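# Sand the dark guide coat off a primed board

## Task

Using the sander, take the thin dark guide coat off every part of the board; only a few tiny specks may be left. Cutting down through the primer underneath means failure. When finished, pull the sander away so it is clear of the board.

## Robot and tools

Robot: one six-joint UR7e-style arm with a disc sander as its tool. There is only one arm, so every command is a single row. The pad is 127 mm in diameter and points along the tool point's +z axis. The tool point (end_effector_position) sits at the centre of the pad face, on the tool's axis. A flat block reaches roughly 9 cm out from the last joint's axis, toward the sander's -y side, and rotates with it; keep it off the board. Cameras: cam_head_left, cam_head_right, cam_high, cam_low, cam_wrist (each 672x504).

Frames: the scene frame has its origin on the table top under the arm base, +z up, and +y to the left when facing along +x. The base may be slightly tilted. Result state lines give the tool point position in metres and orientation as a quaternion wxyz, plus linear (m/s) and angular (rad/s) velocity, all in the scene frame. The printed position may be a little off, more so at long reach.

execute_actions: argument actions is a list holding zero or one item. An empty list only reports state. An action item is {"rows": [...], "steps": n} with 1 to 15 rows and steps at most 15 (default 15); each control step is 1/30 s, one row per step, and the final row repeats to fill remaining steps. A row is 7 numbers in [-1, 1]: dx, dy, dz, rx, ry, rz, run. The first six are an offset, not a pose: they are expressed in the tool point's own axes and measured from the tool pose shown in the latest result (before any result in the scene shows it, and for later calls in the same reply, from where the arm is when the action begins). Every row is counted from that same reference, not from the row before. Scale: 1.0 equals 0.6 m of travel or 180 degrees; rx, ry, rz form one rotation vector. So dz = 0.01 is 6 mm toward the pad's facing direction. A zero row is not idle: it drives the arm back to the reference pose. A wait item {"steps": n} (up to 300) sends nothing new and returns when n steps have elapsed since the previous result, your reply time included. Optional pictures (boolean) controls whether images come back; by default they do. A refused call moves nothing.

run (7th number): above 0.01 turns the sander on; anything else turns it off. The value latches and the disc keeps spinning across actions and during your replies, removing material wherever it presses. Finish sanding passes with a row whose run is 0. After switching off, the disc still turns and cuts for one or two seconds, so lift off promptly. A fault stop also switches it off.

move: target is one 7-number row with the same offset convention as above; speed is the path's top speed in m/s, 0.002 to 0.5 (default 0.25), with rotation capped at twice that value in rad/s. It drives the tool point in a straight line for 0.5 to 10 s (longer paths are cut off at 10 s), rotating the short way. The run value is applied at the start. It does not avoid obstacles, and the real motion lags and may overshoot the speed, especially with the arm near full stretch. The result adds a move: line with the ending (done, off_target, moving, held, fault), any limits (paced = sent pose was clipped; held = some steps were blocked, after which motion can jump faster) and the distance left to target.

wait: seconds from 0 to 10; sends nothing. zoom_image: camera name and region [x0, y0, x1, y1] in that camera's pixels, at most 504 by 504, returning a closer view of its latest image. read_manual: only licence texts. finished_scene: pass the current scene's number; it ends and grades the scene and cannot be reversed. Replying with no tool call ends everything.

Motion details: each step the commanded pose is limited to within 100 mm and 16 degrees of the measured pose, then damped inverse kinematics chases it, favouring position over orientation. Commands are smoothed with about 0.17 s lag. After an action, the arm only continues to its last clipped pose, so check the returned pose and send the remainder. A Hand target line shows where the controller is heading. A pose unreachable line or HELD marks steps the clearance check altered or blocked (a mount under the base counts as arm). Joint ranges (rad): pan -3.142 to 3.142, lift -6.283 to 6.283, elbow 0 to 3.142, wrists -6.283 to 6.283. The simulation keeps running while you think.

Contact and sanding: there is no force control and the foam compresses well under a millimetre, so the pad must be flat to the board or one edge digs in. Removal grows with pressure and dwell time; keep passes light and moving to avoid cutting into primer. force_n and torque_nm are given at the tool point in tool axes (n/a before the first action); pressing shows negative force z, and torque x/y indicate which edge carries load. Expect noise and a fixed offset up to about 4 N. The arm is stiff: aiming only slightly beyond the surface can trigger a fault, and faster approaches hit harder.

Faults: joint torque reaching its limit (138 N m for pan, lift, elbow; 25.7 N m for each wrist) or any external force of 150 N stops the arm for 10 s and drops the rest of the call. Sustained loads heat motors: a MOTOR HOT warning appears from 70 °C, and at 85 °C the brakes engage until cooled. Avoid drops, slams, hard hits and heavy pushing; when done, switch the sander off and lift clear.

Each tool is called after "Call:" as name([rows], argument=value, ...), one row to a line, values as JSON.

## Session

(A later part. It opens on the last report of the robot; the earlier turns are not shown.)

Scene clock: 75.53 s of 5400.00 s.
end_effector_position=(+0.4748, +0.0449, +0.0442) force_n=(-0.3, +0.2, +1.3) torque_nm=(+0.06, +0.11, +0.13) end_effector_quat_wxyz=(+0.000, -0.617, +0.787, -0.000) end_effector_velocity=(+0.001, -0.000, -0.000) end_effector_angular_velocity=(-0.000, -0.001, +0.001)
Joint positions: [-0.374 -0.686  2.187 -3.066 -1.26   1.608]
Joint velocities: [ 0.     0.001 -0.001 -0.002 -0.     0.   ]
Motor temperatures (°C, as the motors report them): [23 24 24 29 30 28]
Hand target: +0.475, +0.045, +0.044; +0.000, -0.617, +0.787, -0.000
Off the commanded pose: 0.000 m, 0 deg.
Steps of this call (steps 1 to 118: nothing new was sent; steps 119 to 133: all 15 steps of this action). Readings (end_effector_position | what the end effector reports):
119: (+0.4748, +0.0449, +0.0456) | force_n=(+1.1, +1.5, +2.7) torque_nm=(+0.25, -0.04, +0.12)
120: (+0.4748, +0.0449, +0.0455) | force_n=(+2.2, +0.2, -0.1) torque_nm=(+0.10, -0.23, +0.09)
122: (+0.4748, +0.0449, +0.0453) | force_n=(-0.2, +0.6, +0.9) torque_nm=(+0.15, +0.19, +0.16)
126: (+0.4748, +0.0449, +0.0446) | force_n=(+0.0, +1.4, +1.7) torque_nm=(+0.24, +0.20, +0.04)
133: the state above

Call:
execute_actions([
  {"rows":[[0,0,0.0005,0,0,0,0],[0,0,0.001,0,0,0,0],[0,0,0.0015,0,0,0,0],[0,0,0.002,0,0,0,0],[0,0,0.0025,0,0,0,0]],"steps":15},
], pictures=false)

Scene clock: 82.07 s of 5400.00 s.
end_effector_position=(+0.4748, +0.0449, +0.0428) force_n=(+2.1, +4.8, -14.4) torque_nm=(+0.05, -0.22, +0.01) end_effector_quat_wxyz=(+0.000, -0.617, +0.787, -0.000) end_effector_velocity=(-0.000, +0.000, -0.001) end_effector_angular_velocity=(-0.000, -0.000, +0.001)
Joint positions: [-0.373 -0.682  2.185 -3.069 -1.26   1.609]
Joint velocities: [ 0.001  0.001 -0.    -0.002 -0.     0.   ]
Motor temperatures (°C, as the motors report them): [23 24 24 29 30 28]
Hand target: +0.475, +0.045, +0.043; +0.000, -0.617, +0.787, -0.000
Off the commanded pose: 0.000 m, 0 deg.
Steps of this call (steps 1 to 181: nothing new was sent; steps 182 to 196: all 15 steps of this action). Readings (end_effector_position | what the end effector reports):
182: (+0.4748, +0.0449, +0.0441) | force_n=(-2.0, +0.0, +0.9) torque_nm=(+0.04, +0.27, +0.11)
183: (+0.4748, +0.0449, +0.0441) | force_n=(+1.0, +0.9, +1.5) torque_nm=(+0.13, -0.09, +0.10)
185: (+0.4748, +0.0449, +0.0439) | force_n=(+1.7, +2.9, +1.1) torque_nm=(+0.39, -0.15, +0.13)
189: (+0.4748, +0.0449, +0.0431) | force_n=(-0.8, +0.6, +1.5) torque_nm=(+0.07, +0.17, +0.08)
196: the state above

Call:
move(target=[0,0,-0.003,0,0,0,0], speed=0.05)

Call:
move(target=[-0.15,-0.25,0,0,0,0,0])

Call:
execute_actions([
  {"rows":[[0,0,0.0005,0,0,0,0],[0,0,0.001,0,0,0,0],[0,0,0.0014,0,0,0,0],[0,0,0.0017,0,0,0,0],[0,0,0.002,0,0,0,0]],"steps":15},
], pictures=false)

Scene clock: 89.87 s of 5400.00 s.
end_effector_position=(+0.4748, +0.0449, +0.0445) force_n=(-0.2, +1.5, +0.3) torque_nm=(+0.18, +0.13, +0.17) end_effector_quat_wxyz=(+0.000, -0.617, +0.787, -0.000) end_effector_velocity=(+0.001, -0.001, +0.001) end_effector_angular_velocity=(-0.000, -0.003, -0.001)
Joint positions: [-0.374 -0.687  2.187 -3.066 -1.26   1.608]
Joint velocities: [-0.002 -0.002 -0.001  0.001  0.    -0.   ]
Motor temperatures (°C, as the motors report them): [23 24 24 29 30 28]
Hand target: +0.475, +0.045, +0.045; +0.000, -0.617, +0.787, -0.000
Off the commanded pose: 0.000 m, 0 deg.
move: done

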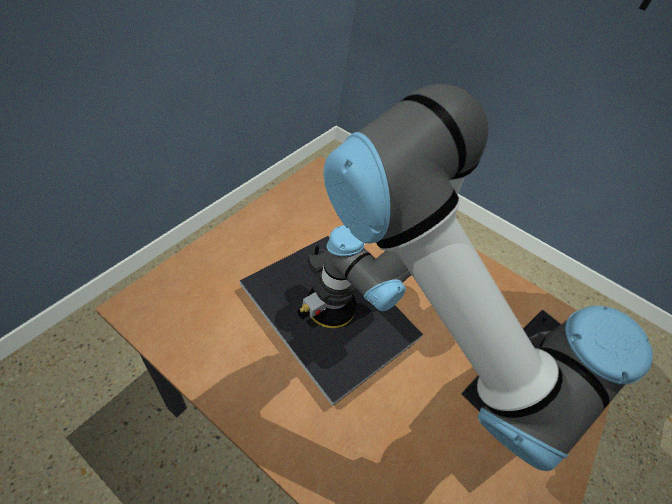

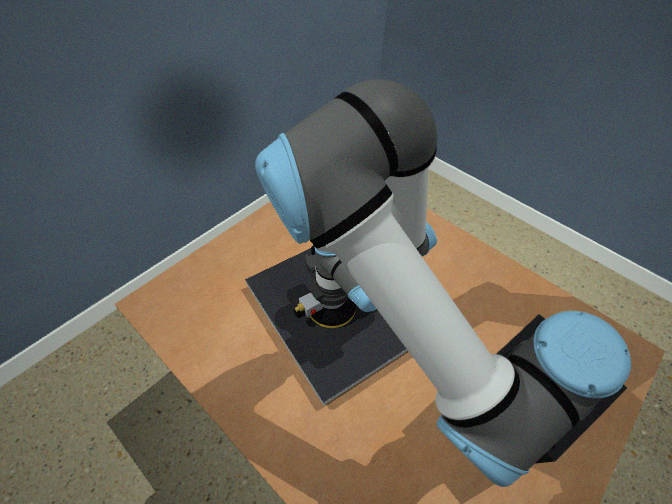

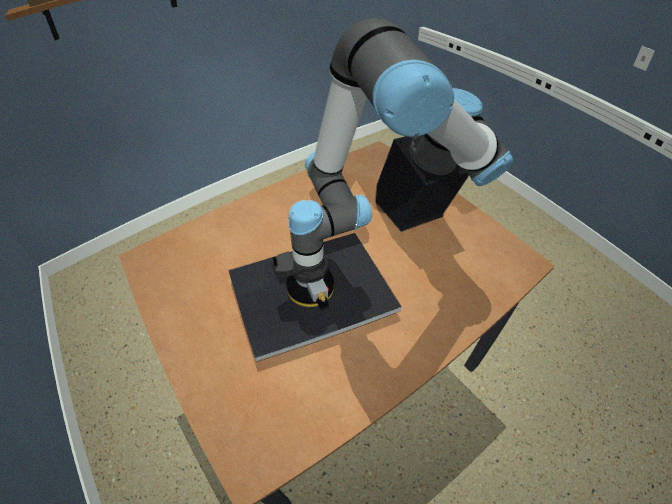

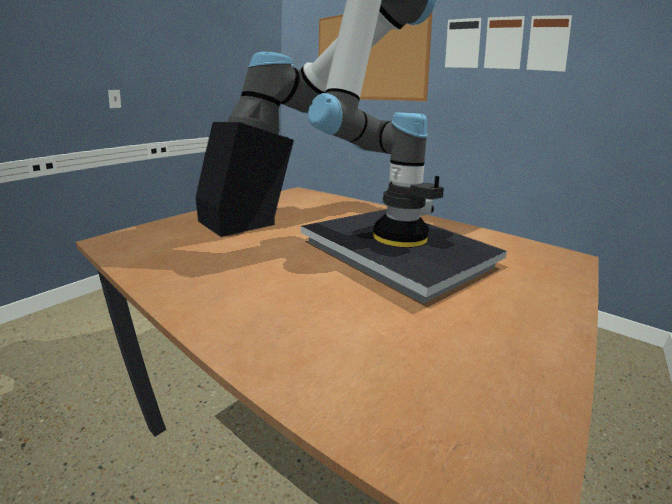

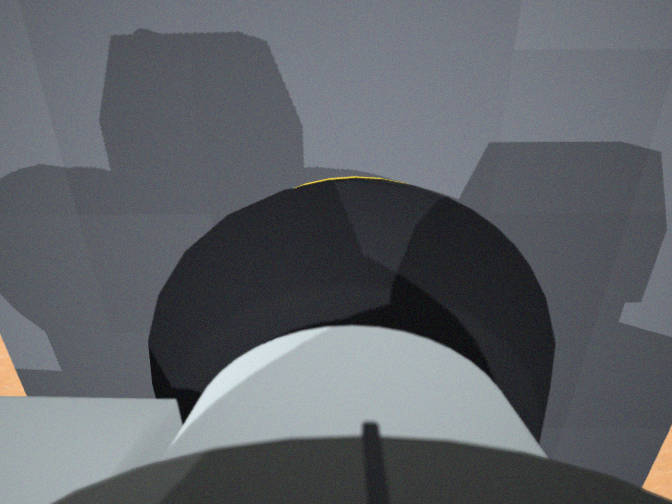

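Scene clock: 91.23 s of 5400.00 s.
end_effector_position=(+0.6417, +0.0962, +0.0448) force_n=(-0.6, -1.9, -0.1) torque_nm=(-0.24, +0.23, +0.14) end_effector_quat_wxyz=(+0.000, -0.617, +0.787, -0.001) end_effector_velocity=(+0.001, +0.001, -0.001) end_effector_angular_velocity=(+0.001, +0.005, +0.000)
Joint positions: [-0.245 -0.615  1.695 -2.687 -1.263  1.743]
Joint velocities: [ 0.002  0.003 -0.008  0.008  0.001  0.001]
Motor temperatures (°C, as the motors report them): [23 24 24 29 30 28]
Hand target: +0.642, +0.096, +0.045; +0.000, -0.617, +0.787, -0.001
Off the commanded pose: 0.000 m, 0 deg.
move: done

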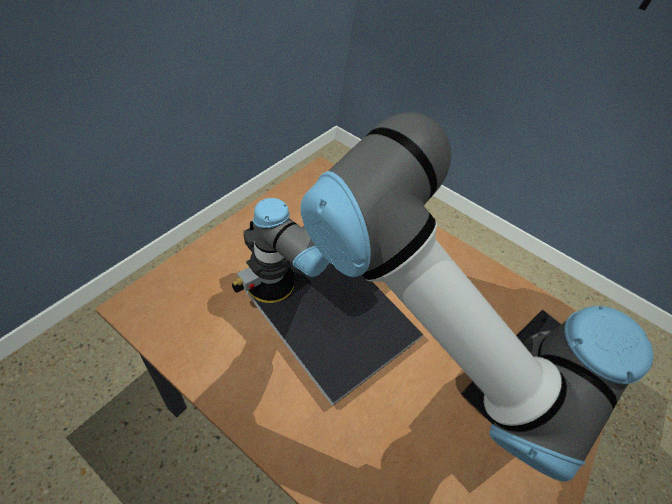

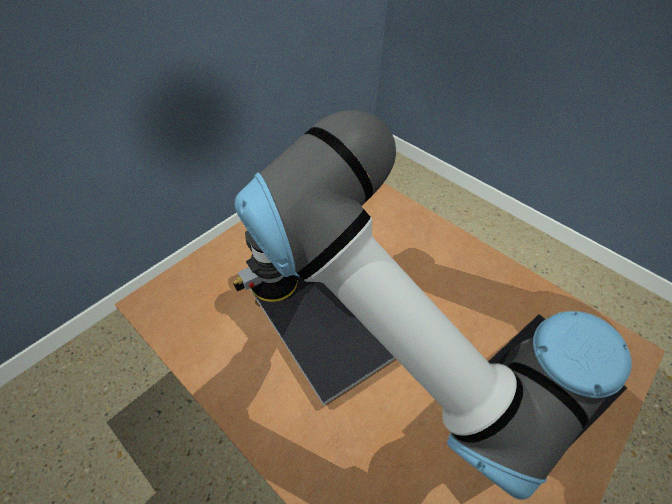

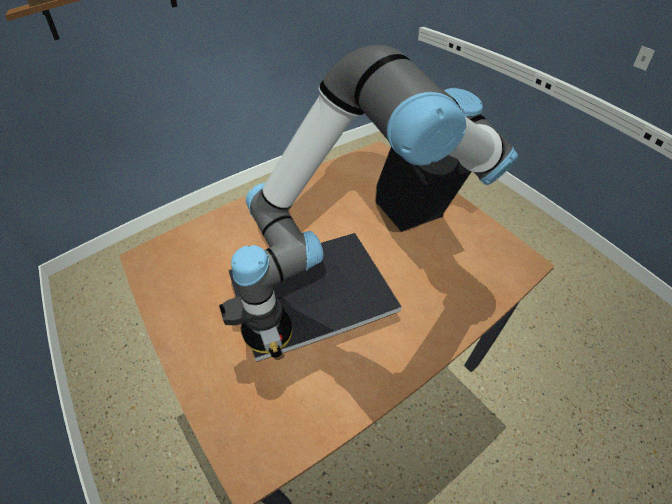

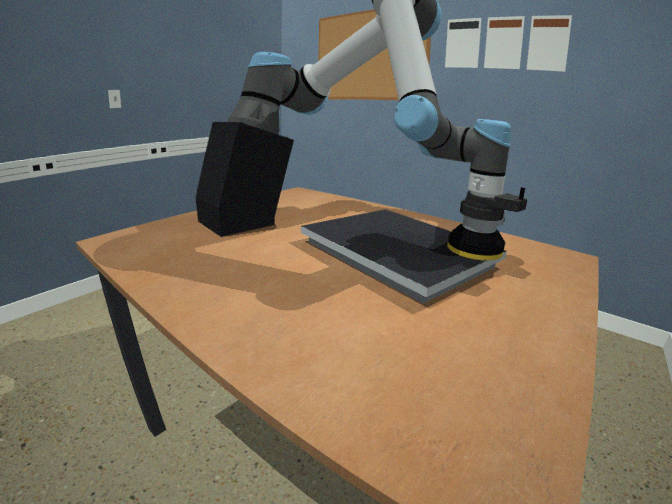

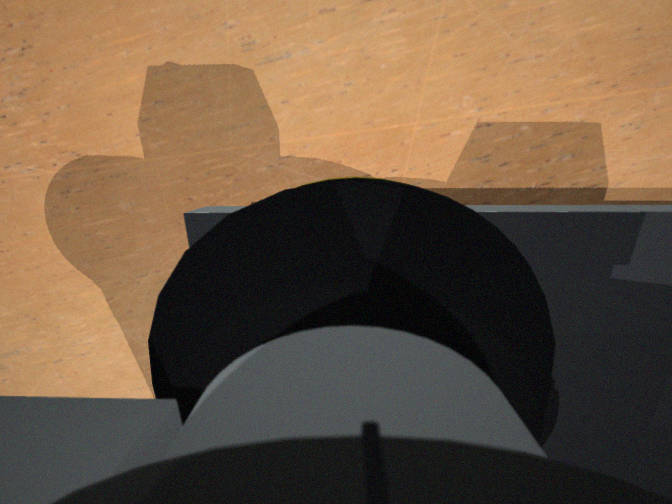

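Scene clock: 91.73 s of 5400.00 s.
end_effector_position=(+0.6417, +0.0962, +0.0436) force_n=(-0.3, +0.1, +1.1) torque_nm=(+0.02, +0.12, +0.20) end_effector_quat_wxyz=(+0.000, -0.617, +0.787, -0.001) end_effector_velocity=(+0.000, -0.000, -0.000) end_effector_angular_velocity=(-0.000, +0.000, -0.000)
Joint positions: [-0.245 -0.612  1.694 -2.689 -1.263  1.743]
Joint velocities: [ 0.     0.001 -0.001  0.001 -0.     0.   ]
Motor temperatures (°C, as the motors report them): [23 24 24 29 30 28]
Hand target: +0.642, +0.096, +0.044; +0.000, -0.617, +0.787, -0.001
Off the commanded pose: 0.000 m, 0 deg.
Steps of this call (steps 1 to 15: all 15 steps of this action). Readings (end_effector_position | what the end effector reports):
1: (+0.6418, +0.0962, +0.0448) | force_n=(-1.1, +1.2, +1.3) torque_nm=(+0.25, +0.17, +0.14)
2: (+0.6418, +0.0962, +0.0447) | force_n=(-0.2, +0.9, +1.6) torque_nm=(+0.12, +0.12, +0.14)
4: (+0.6417, +0.0962, +0.0445) | force_n=(-0.1, -1.5, +0.1) torque_nm=(-0.15, -0.01, +0.18)
8: (+0.6417, +0.0962, +0.0439) | force_n=(+0.5, +2.1, +0.9) torque_nm=(+0.27, +0.04, +0.07)
15: the state above

Call:
execute_actions([
  {"rows":[[0,0,0.0004,0,0,0,0],[0,0,0.0007,0,0,0,0],[0,0,0.001,0,0,0,0],[0,0,0.0013,0,0,0,0],[0,0,0.0015,0,0,0,0]],"steps":15},
], pictures=false)

Scene clock: 96.17 s of 5400.00 s.
end_effector_position=(+0.6417, +0.0962, +0.0428) force_n=(+1.1, +5.7, -16.0) torque_nm=(+0.01, +0.07, +0.21) end_effector_quat_wxyz=(+0.000, -0.617, +0.787, -0.001) end_effector_velocity=(+0.000, +0.001, -0.000) end_effector_angular_velocity=(+0.000, -0.001, +0.002)
Joint positions: [-0.244 -0.61   1.693 -2.69  -1.263  1.744]
Joint velocities: [ 0.001  0.001 -0.001 -0.002  0.    -0.   ]
Motor temperatures (°C, as the motors report them): [23 24 24 29 30 28]
Hand target: +0.642, +0.096, +0.043; +0.000, -0.617, +0.787, -0.001
Off the commanded pose: 0.000 m, 0 deg.
Steps of this call (steps 1 to 118: nothing new was sent; steps 119 to 133: all 15 steps of this action). Readings (end_effector_position | what the end effector reports):
119: (+0.6417, +0.0962, +0.0436) | force_n=(+0.0, +0.7, +1.0) torque_nm=(+0.11, +0.03, +0.09)
120: (+0.6417, +0.0962, +0.0436) | force_n=(+0.3, +0.0, +1.9) torque_nm=(+0.09, +0.05, +0.18)
122: (+0.6417, +0.0962, +0.0434) | force_n=(-0.1, +0.9, +0.7) torque_nm=(+0.11, +0.25, +0.22)
126: (+0.6417, +0.0962, +0.0430) | force_n=(+1.7, +4.2, -7.8) torque_nm=(+0.04, +0.05, +0.12)
133: the state above

Call:
move(target=[0,0,-0.0027,0,0,0,0], speed=0.05)

Call:
move(target=[0.3,0.5,0,0,0,0,0], speed=0.3)

Call:
execute_actions([
  {"rows":[[0,0,0.0005,0,0,0,0],[0,0,0.001,0,0,0,0],[0,0,0.0014,0,0,0,0],[0,0,0.0017,0,0,0,0],[0,0,0.002,0,0,0,0]],"steps":15},
], pictures=false)

Scene clock: 102.83 s of 5400.00 s.
end_effector_position=(+0.6417, +0.0962, +0.0443) force_n=(-0.4, +1.6, +0.3) torque_nm=(+0.31, +0.10, +0.14) end_effector_quat_wxyz=(+0.000, -0.617, +0.787, -0.001) end_effector_velocity=(+0.000, -0.000, +0.001) end_effector_angular_velocity=(-0.000, -0.001, -0.000)
Joint positions: [-0.245 -0.614  1.695 -2.688 -1.263  1.743]
Joint velocities: [-0.001 -0.002  0.001  0.     0.    -0.   ]
Motor temperatures (°C, as the motors report them): [23 24 24 29 30 28]
Hand target: +0.642, +0.096, +0.044; +0.000, -0.617, +0.787, -0.001
Off the commanded pose: 0.000 m, 0 deg.
move: done

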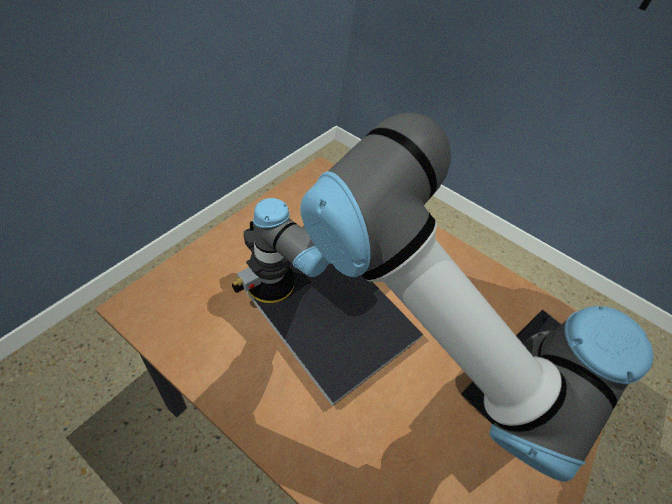

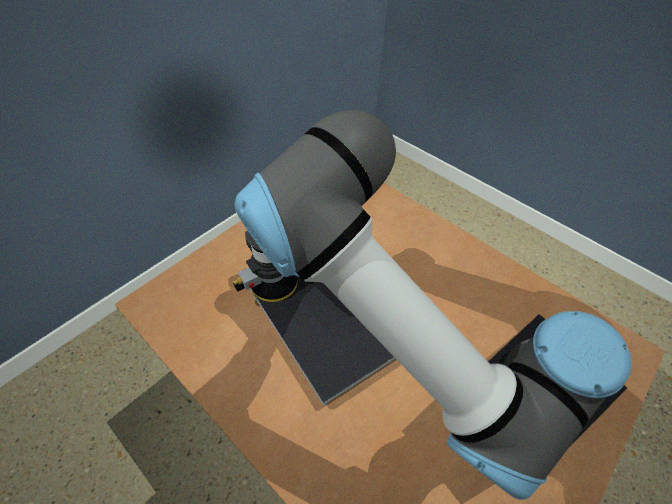

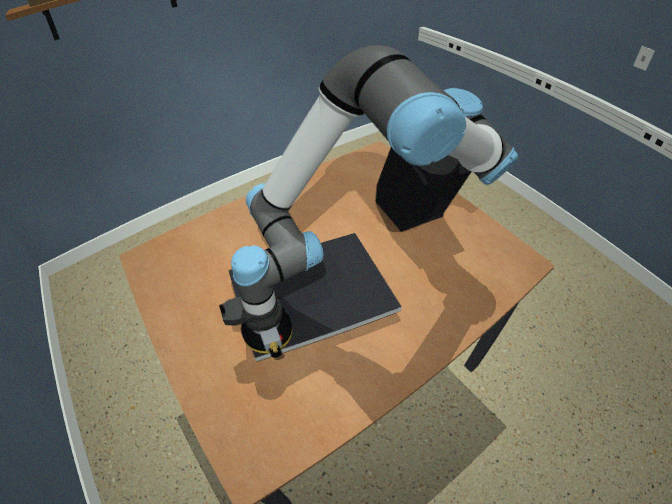

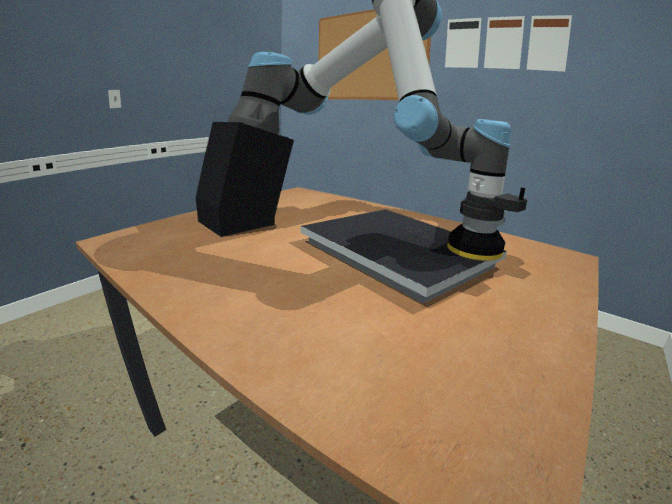

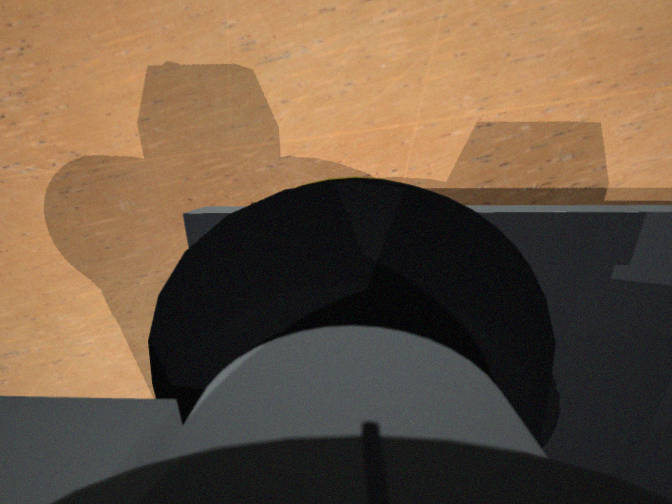

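Scene clock: 104.73 s of 5400.00 s.
end_effector_position=(+0.3077, -0.0062, +0.0438) force_n=(+1.0, +0.1, +2.4) torque_nm=(+0.09, +0.02, +0.14) end_effector_quat_wxyz=(+0.000, -0.617, +0.787, -0.000) end_effector_velocity=(-0.002, -0.002, -0.000) end_effector_angular_velocity=(+0.000, -0.007, +0.001)
Joint positions: [-0.648 -0.492  2.589 -3.576 -1.273  1.321]
Joint velocities: [-0.01   0.013  0.005 -0.021  0.003 -0.009]
Motor temperatures (°C, as the motors report them): [23 24 24 29 30 28]
Hand target: +0.308, -0.006, +0.044; +0.001, -0.617, +0.787, -0.000
Off the commanded pose: 0.001 m, 0 deg.
move: done

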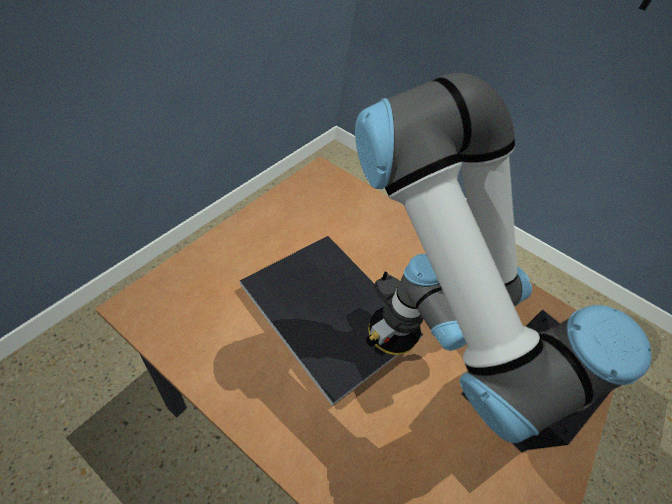

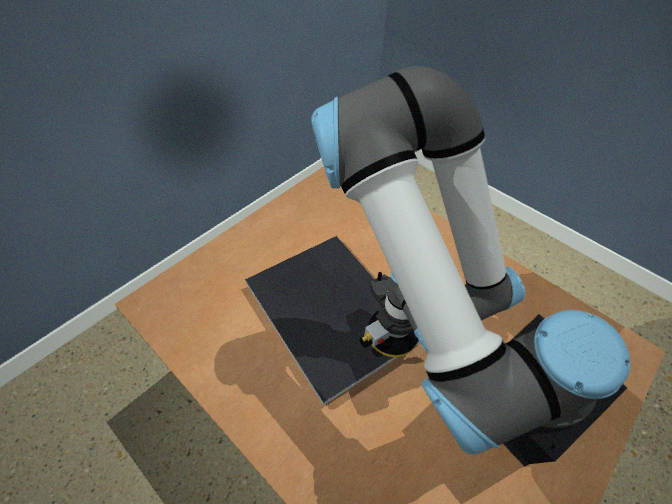

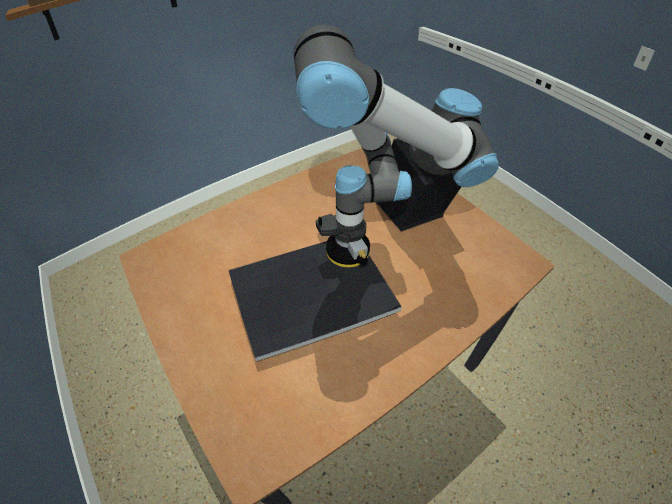

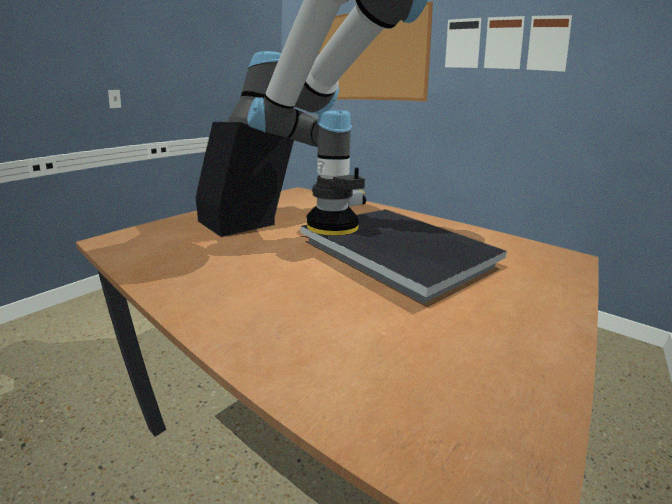

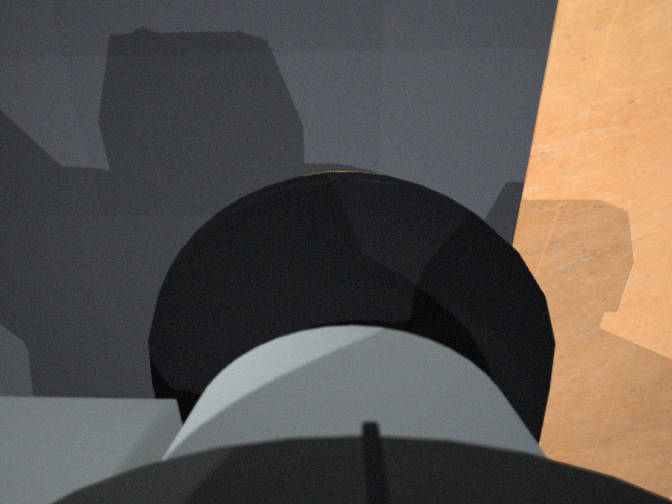

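Scene clock: 105.23 s of 5400.00 s.
end_effector_position=(+0.3077, -0.0062, +0.0427) force_n=(+2.2, +5.8, -19.4) torque_nm=(+0.12, -0.21, +0.13) end_effector_quat_wxyz=(+0.000, -0.617, +0.787, -0.000) end_effector_velocity=(+0.001, -0.000, -0.001) end_effector_angular_velocity=(-0.000, -0.001, +0.000)
Joint positions: [-0.647 -0.487  2.587 -3.578 -1.273  1.322]
Joint velocities: [ 0.     0.001 -0.002 -0.     0.     0.   ]
Motor temperatures (°C, as the motors report them): [23 24 24 29 30 28]
Hand target: +0.308, -0.006, +0.043; +0.000, -0.617, +0.787, -0.000
Off the commanded pose: 0.000 m, 0 deg.
Steps of this call (steps 1 to 15: all 15 steps of this action). Readings (end_effector_position | what the end effector reports):
1: (+0.3077, -0.0062, +0.0438) | force_n=(+1.6, -0.3, +1.7) torque_nm=(-0.09, -0.15, +0.22)
2: (+0.3076, -0.0062, +0.0438) | force_n=(+2.5, +0.2, +2.1) torque_nm=(+0.11, -0.15, +0.23)
4: (+0.3075, -0.0062, +0.0436) | force_n=(+0.4, +0.1, +0.2) torque_nm=(+0.02, -0.04, +0.18)
8: (+0.3077, -0.0062, +0.0430) | force_n=(+0.9, +1.7, -4.6) torque_nm=(-0.09, -0.01, +0.17)
15: the state above

Call:
move(target=[0.025,0.0417,-0.0013,0,0,0,1], speed=0.05)

Call:
move(target=[0,0,0.0013,0,0,0,1], speed=0.01)

Call:
move(target=[0,-0.583,0.0001,0,0,0,1], speed=0.1)

Call:
move(target=[0,0,-0.02,0,0,0,0], speed=0.05)

Scene clock: 112.90 s of 5400.00 s.
end_effector_position=(+0.2802, -0.0146, +0.0435) force_n=(+2.1, +2.1, +2.3) torque_nm=(+0.28, -0.29, +0.12) end_effector_quat_wxyz=(+0.000, -0.617, +0.787, -0.000) end_effector_velocity=(-0.003, -0.001, -0.000) end_effector_angular_velocity=(+0.000, -0.002, -0.001)
Joint positions: [-0.725 -0.404  2.644 -3.695 -1.281  1.241]
Joint velocities: [-0.01   0.012  0.005 -0.015 -0.    -0.009]
Motor temperatures (°C, as the motors report them): [23 24 24 29 30 28]
Hand target: +0.280, -0.015, +0.043; +0.000, -0.617, +0.787, -0.000
Off the commanded pose: 0.000 m, 0 deg.
move: done

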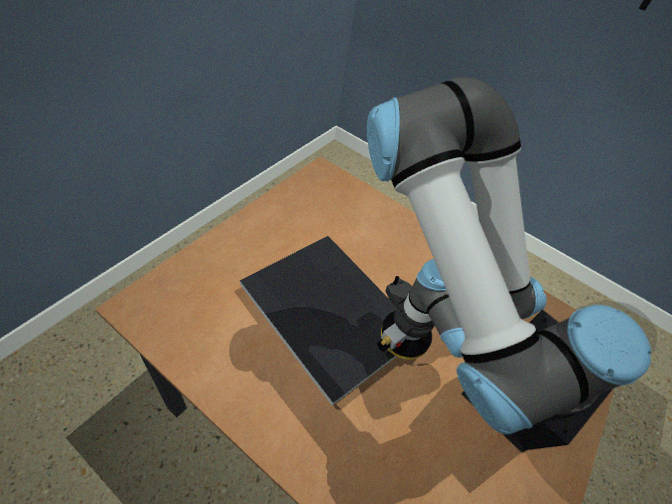

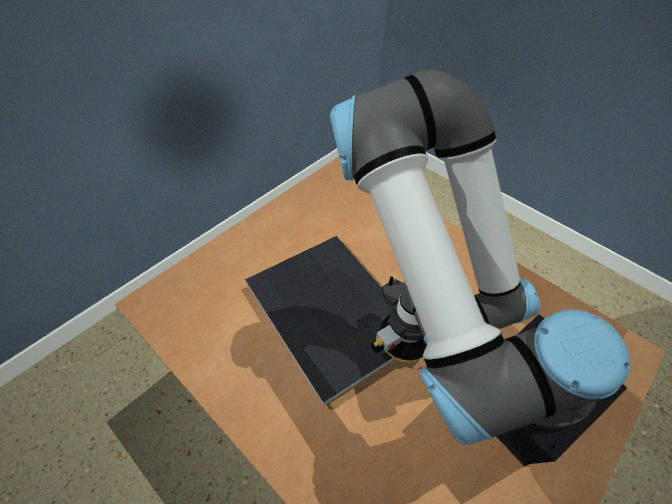

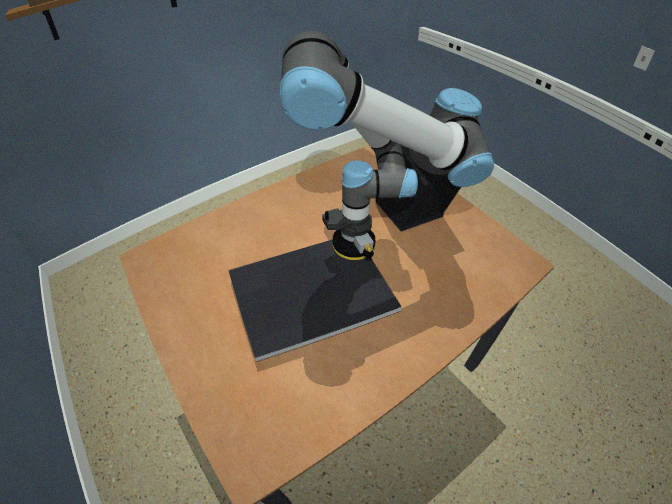

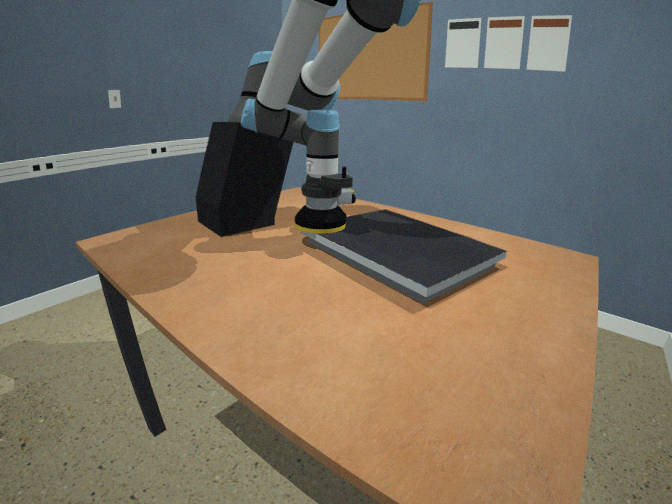

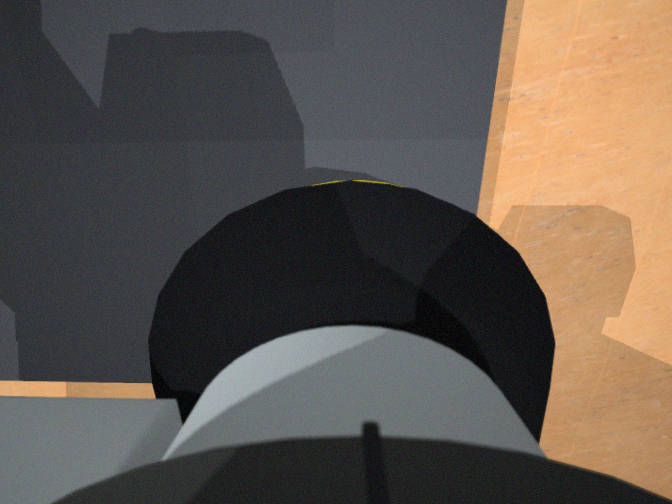

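Scene clock: 113.83 s of 5400.00 s.
end_effector_position=(+0.2800, -0.0147, +0.0428) force_n=(+0.9, +0.8, -11.1) torque_nm=(+0.37, -0.14, +0.18) end_effector_quat_wxyz=(+0.000, -0.617, +0.787, -0.000) end_effector_velocity=(+0.000, -0.000, -0.000) end_effector_angular_velocity=(+0.001, -0.000, -0.001)
Joint positions: [-0.725 -0.4    2.643 -3.698 -1.281  1.241]
Joint velocities: [-0.     0.002 -0.001 -0.     0.001  0.   ]
Motor temperatures (°C, as the motors report them): [23 24 24 29 30 28]
Hand target: +0.280, -0.015, +0.043; +0.000, -0.617, +0.787, -0.000
Off the commanded pose: 0.000 m, 0 deg.
move: done

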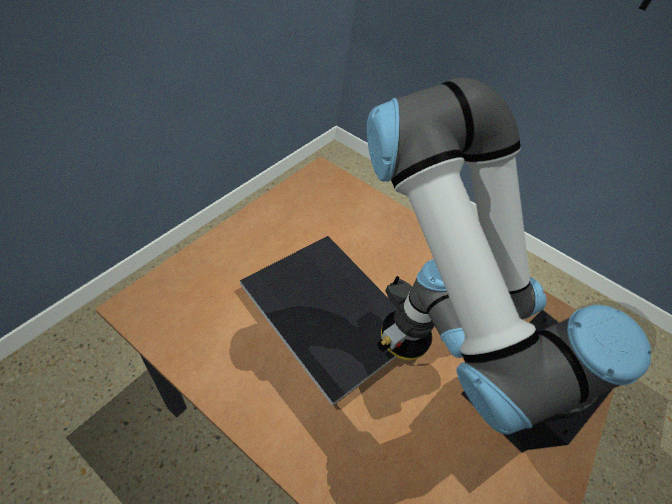

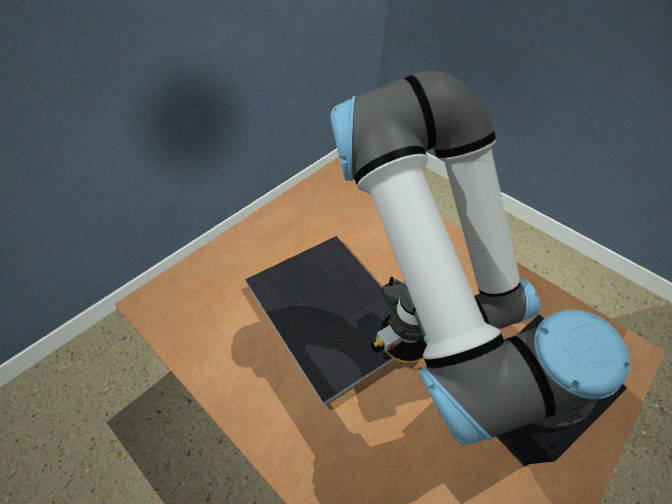

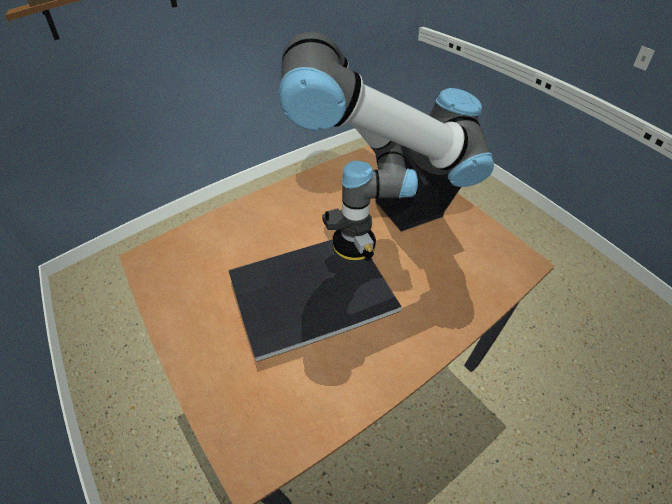

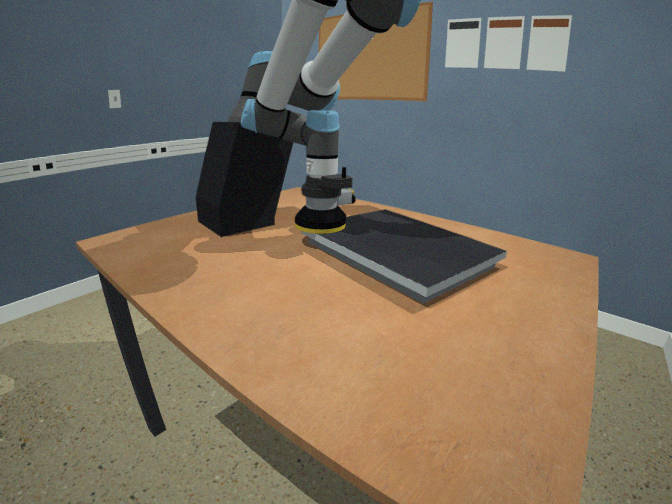

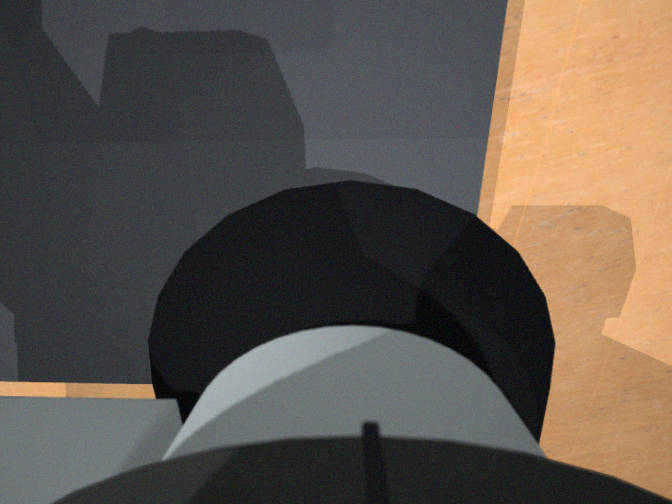

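Scene clock: 118.10 s of 5400.00 s.
end_effector_position=(+0.6193, -0.0985, +0.0432) force_n=(-1.0, +0.8, -4.4) torque_nm=(-0.02, +0.22, +0.16) end_effector_quat_wxyz=(+0.000, -0.617, +0.787, -0.000) end_effector_velocity=(+0.002, +0.000, -0.000) end_effector_angular_velocity=(+0.000, +0.002, +0.001)
Joint positions: [-0.544 -0.522  1.715 -2.704 -1.266  1.429]
Joint velocities: [ 0.002  0.002 -0.008  0.007 -0.    -0.   ]
Motor temperatures (°C, as the motors report them): [23 24 24 29 30 28]
Hand target: +0.619, -0.099, +0.043; +0.000, -0.617, +0.787, -0.000
Off the commanded pose: 0.001 m, 0 deg.
move: done

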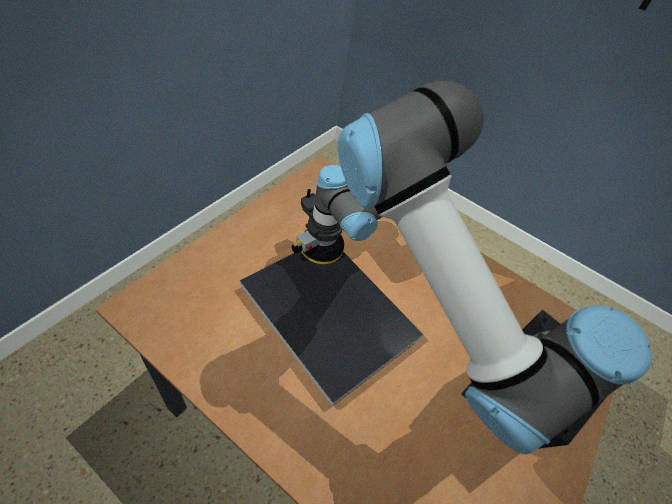

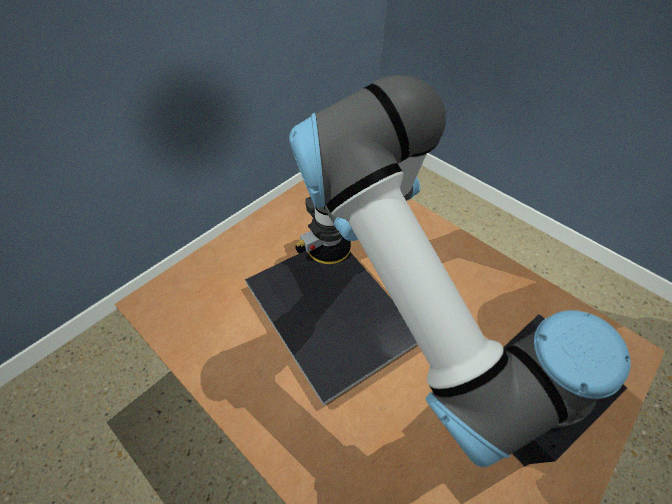

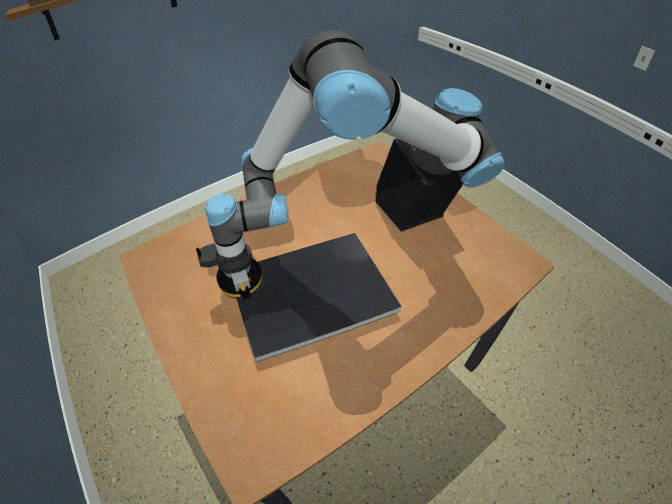

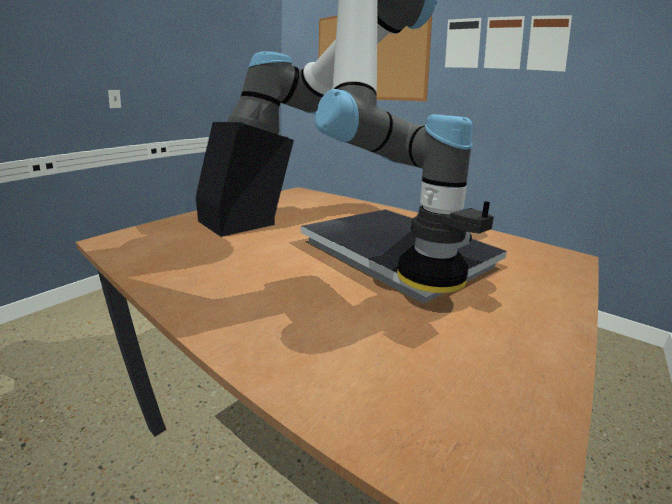

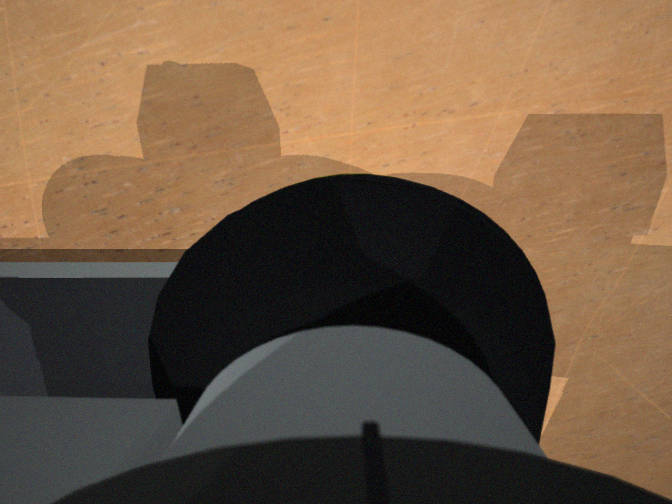

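Scene clock: 119.13 s of 5400.00 s.
end_effector_position=(+0.6194, -0.0986, +0.0549) force_n=(-0.5, +2.0, +0.8) torque_nm=(+0.37, +0.17, +0.20) end_effector_quat_wxyz=(+0.000, -0.617, +0.787, -0.000) end_effector_velocity=(-0.000, -0.000, +0.002) end_effector_angular_velocity=(-0.000, -0.001, -0.000)
Joint positions: [-0.55  -0.546  1.725 -2.687 -1.266  1.423]
Joint velocities: [-0.001 -0.005  0.003  0.002 -0.    -0.001]
Motor temperatures (°C, as the motors report them): [23 24 24 29 30 28]
Hand target: +0.619, -0.099, +0.055; +0.000, -0.617, +0.787, -0.000
Off the commanded pose: 0.000 m, 0 deg.
move: done

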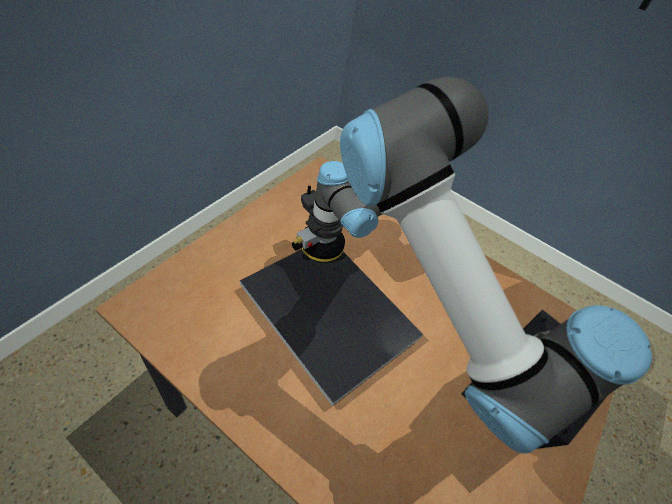

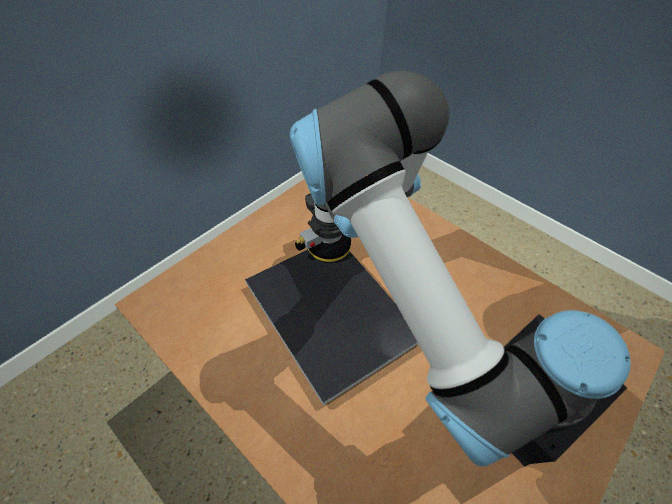

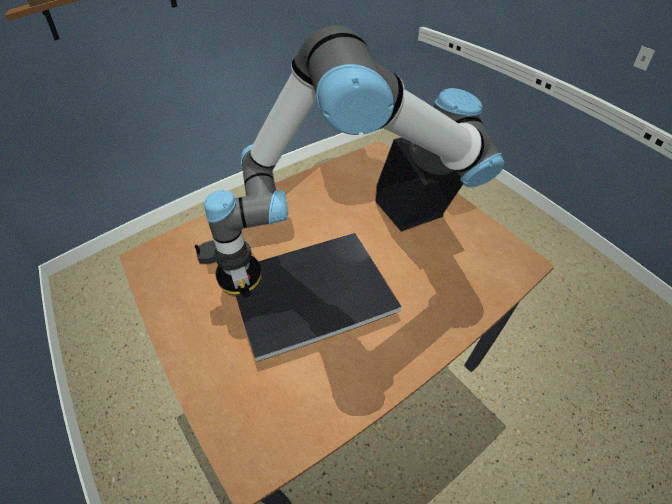

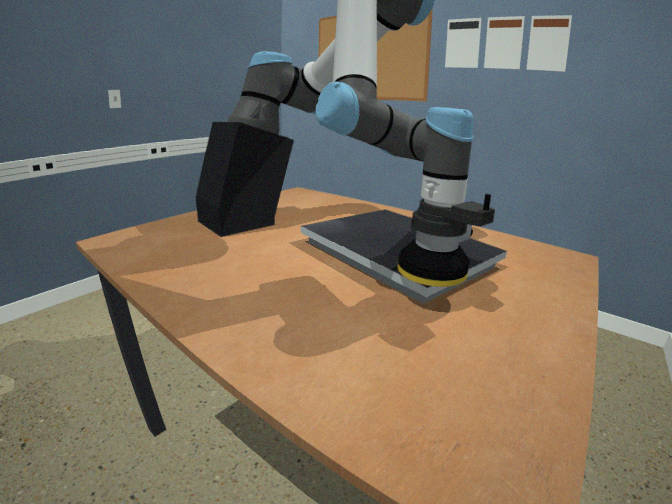

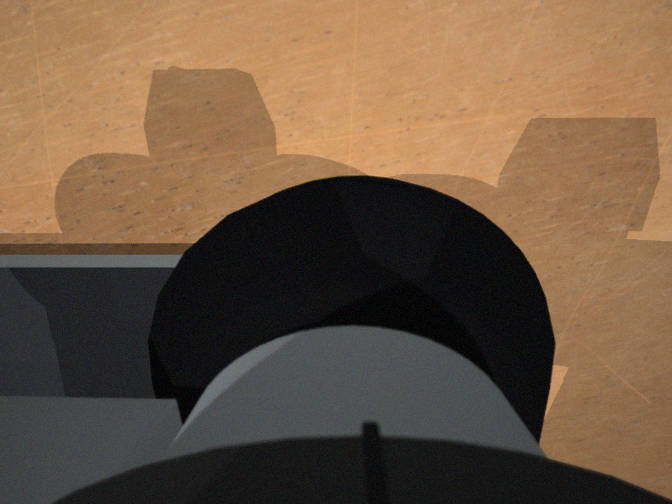

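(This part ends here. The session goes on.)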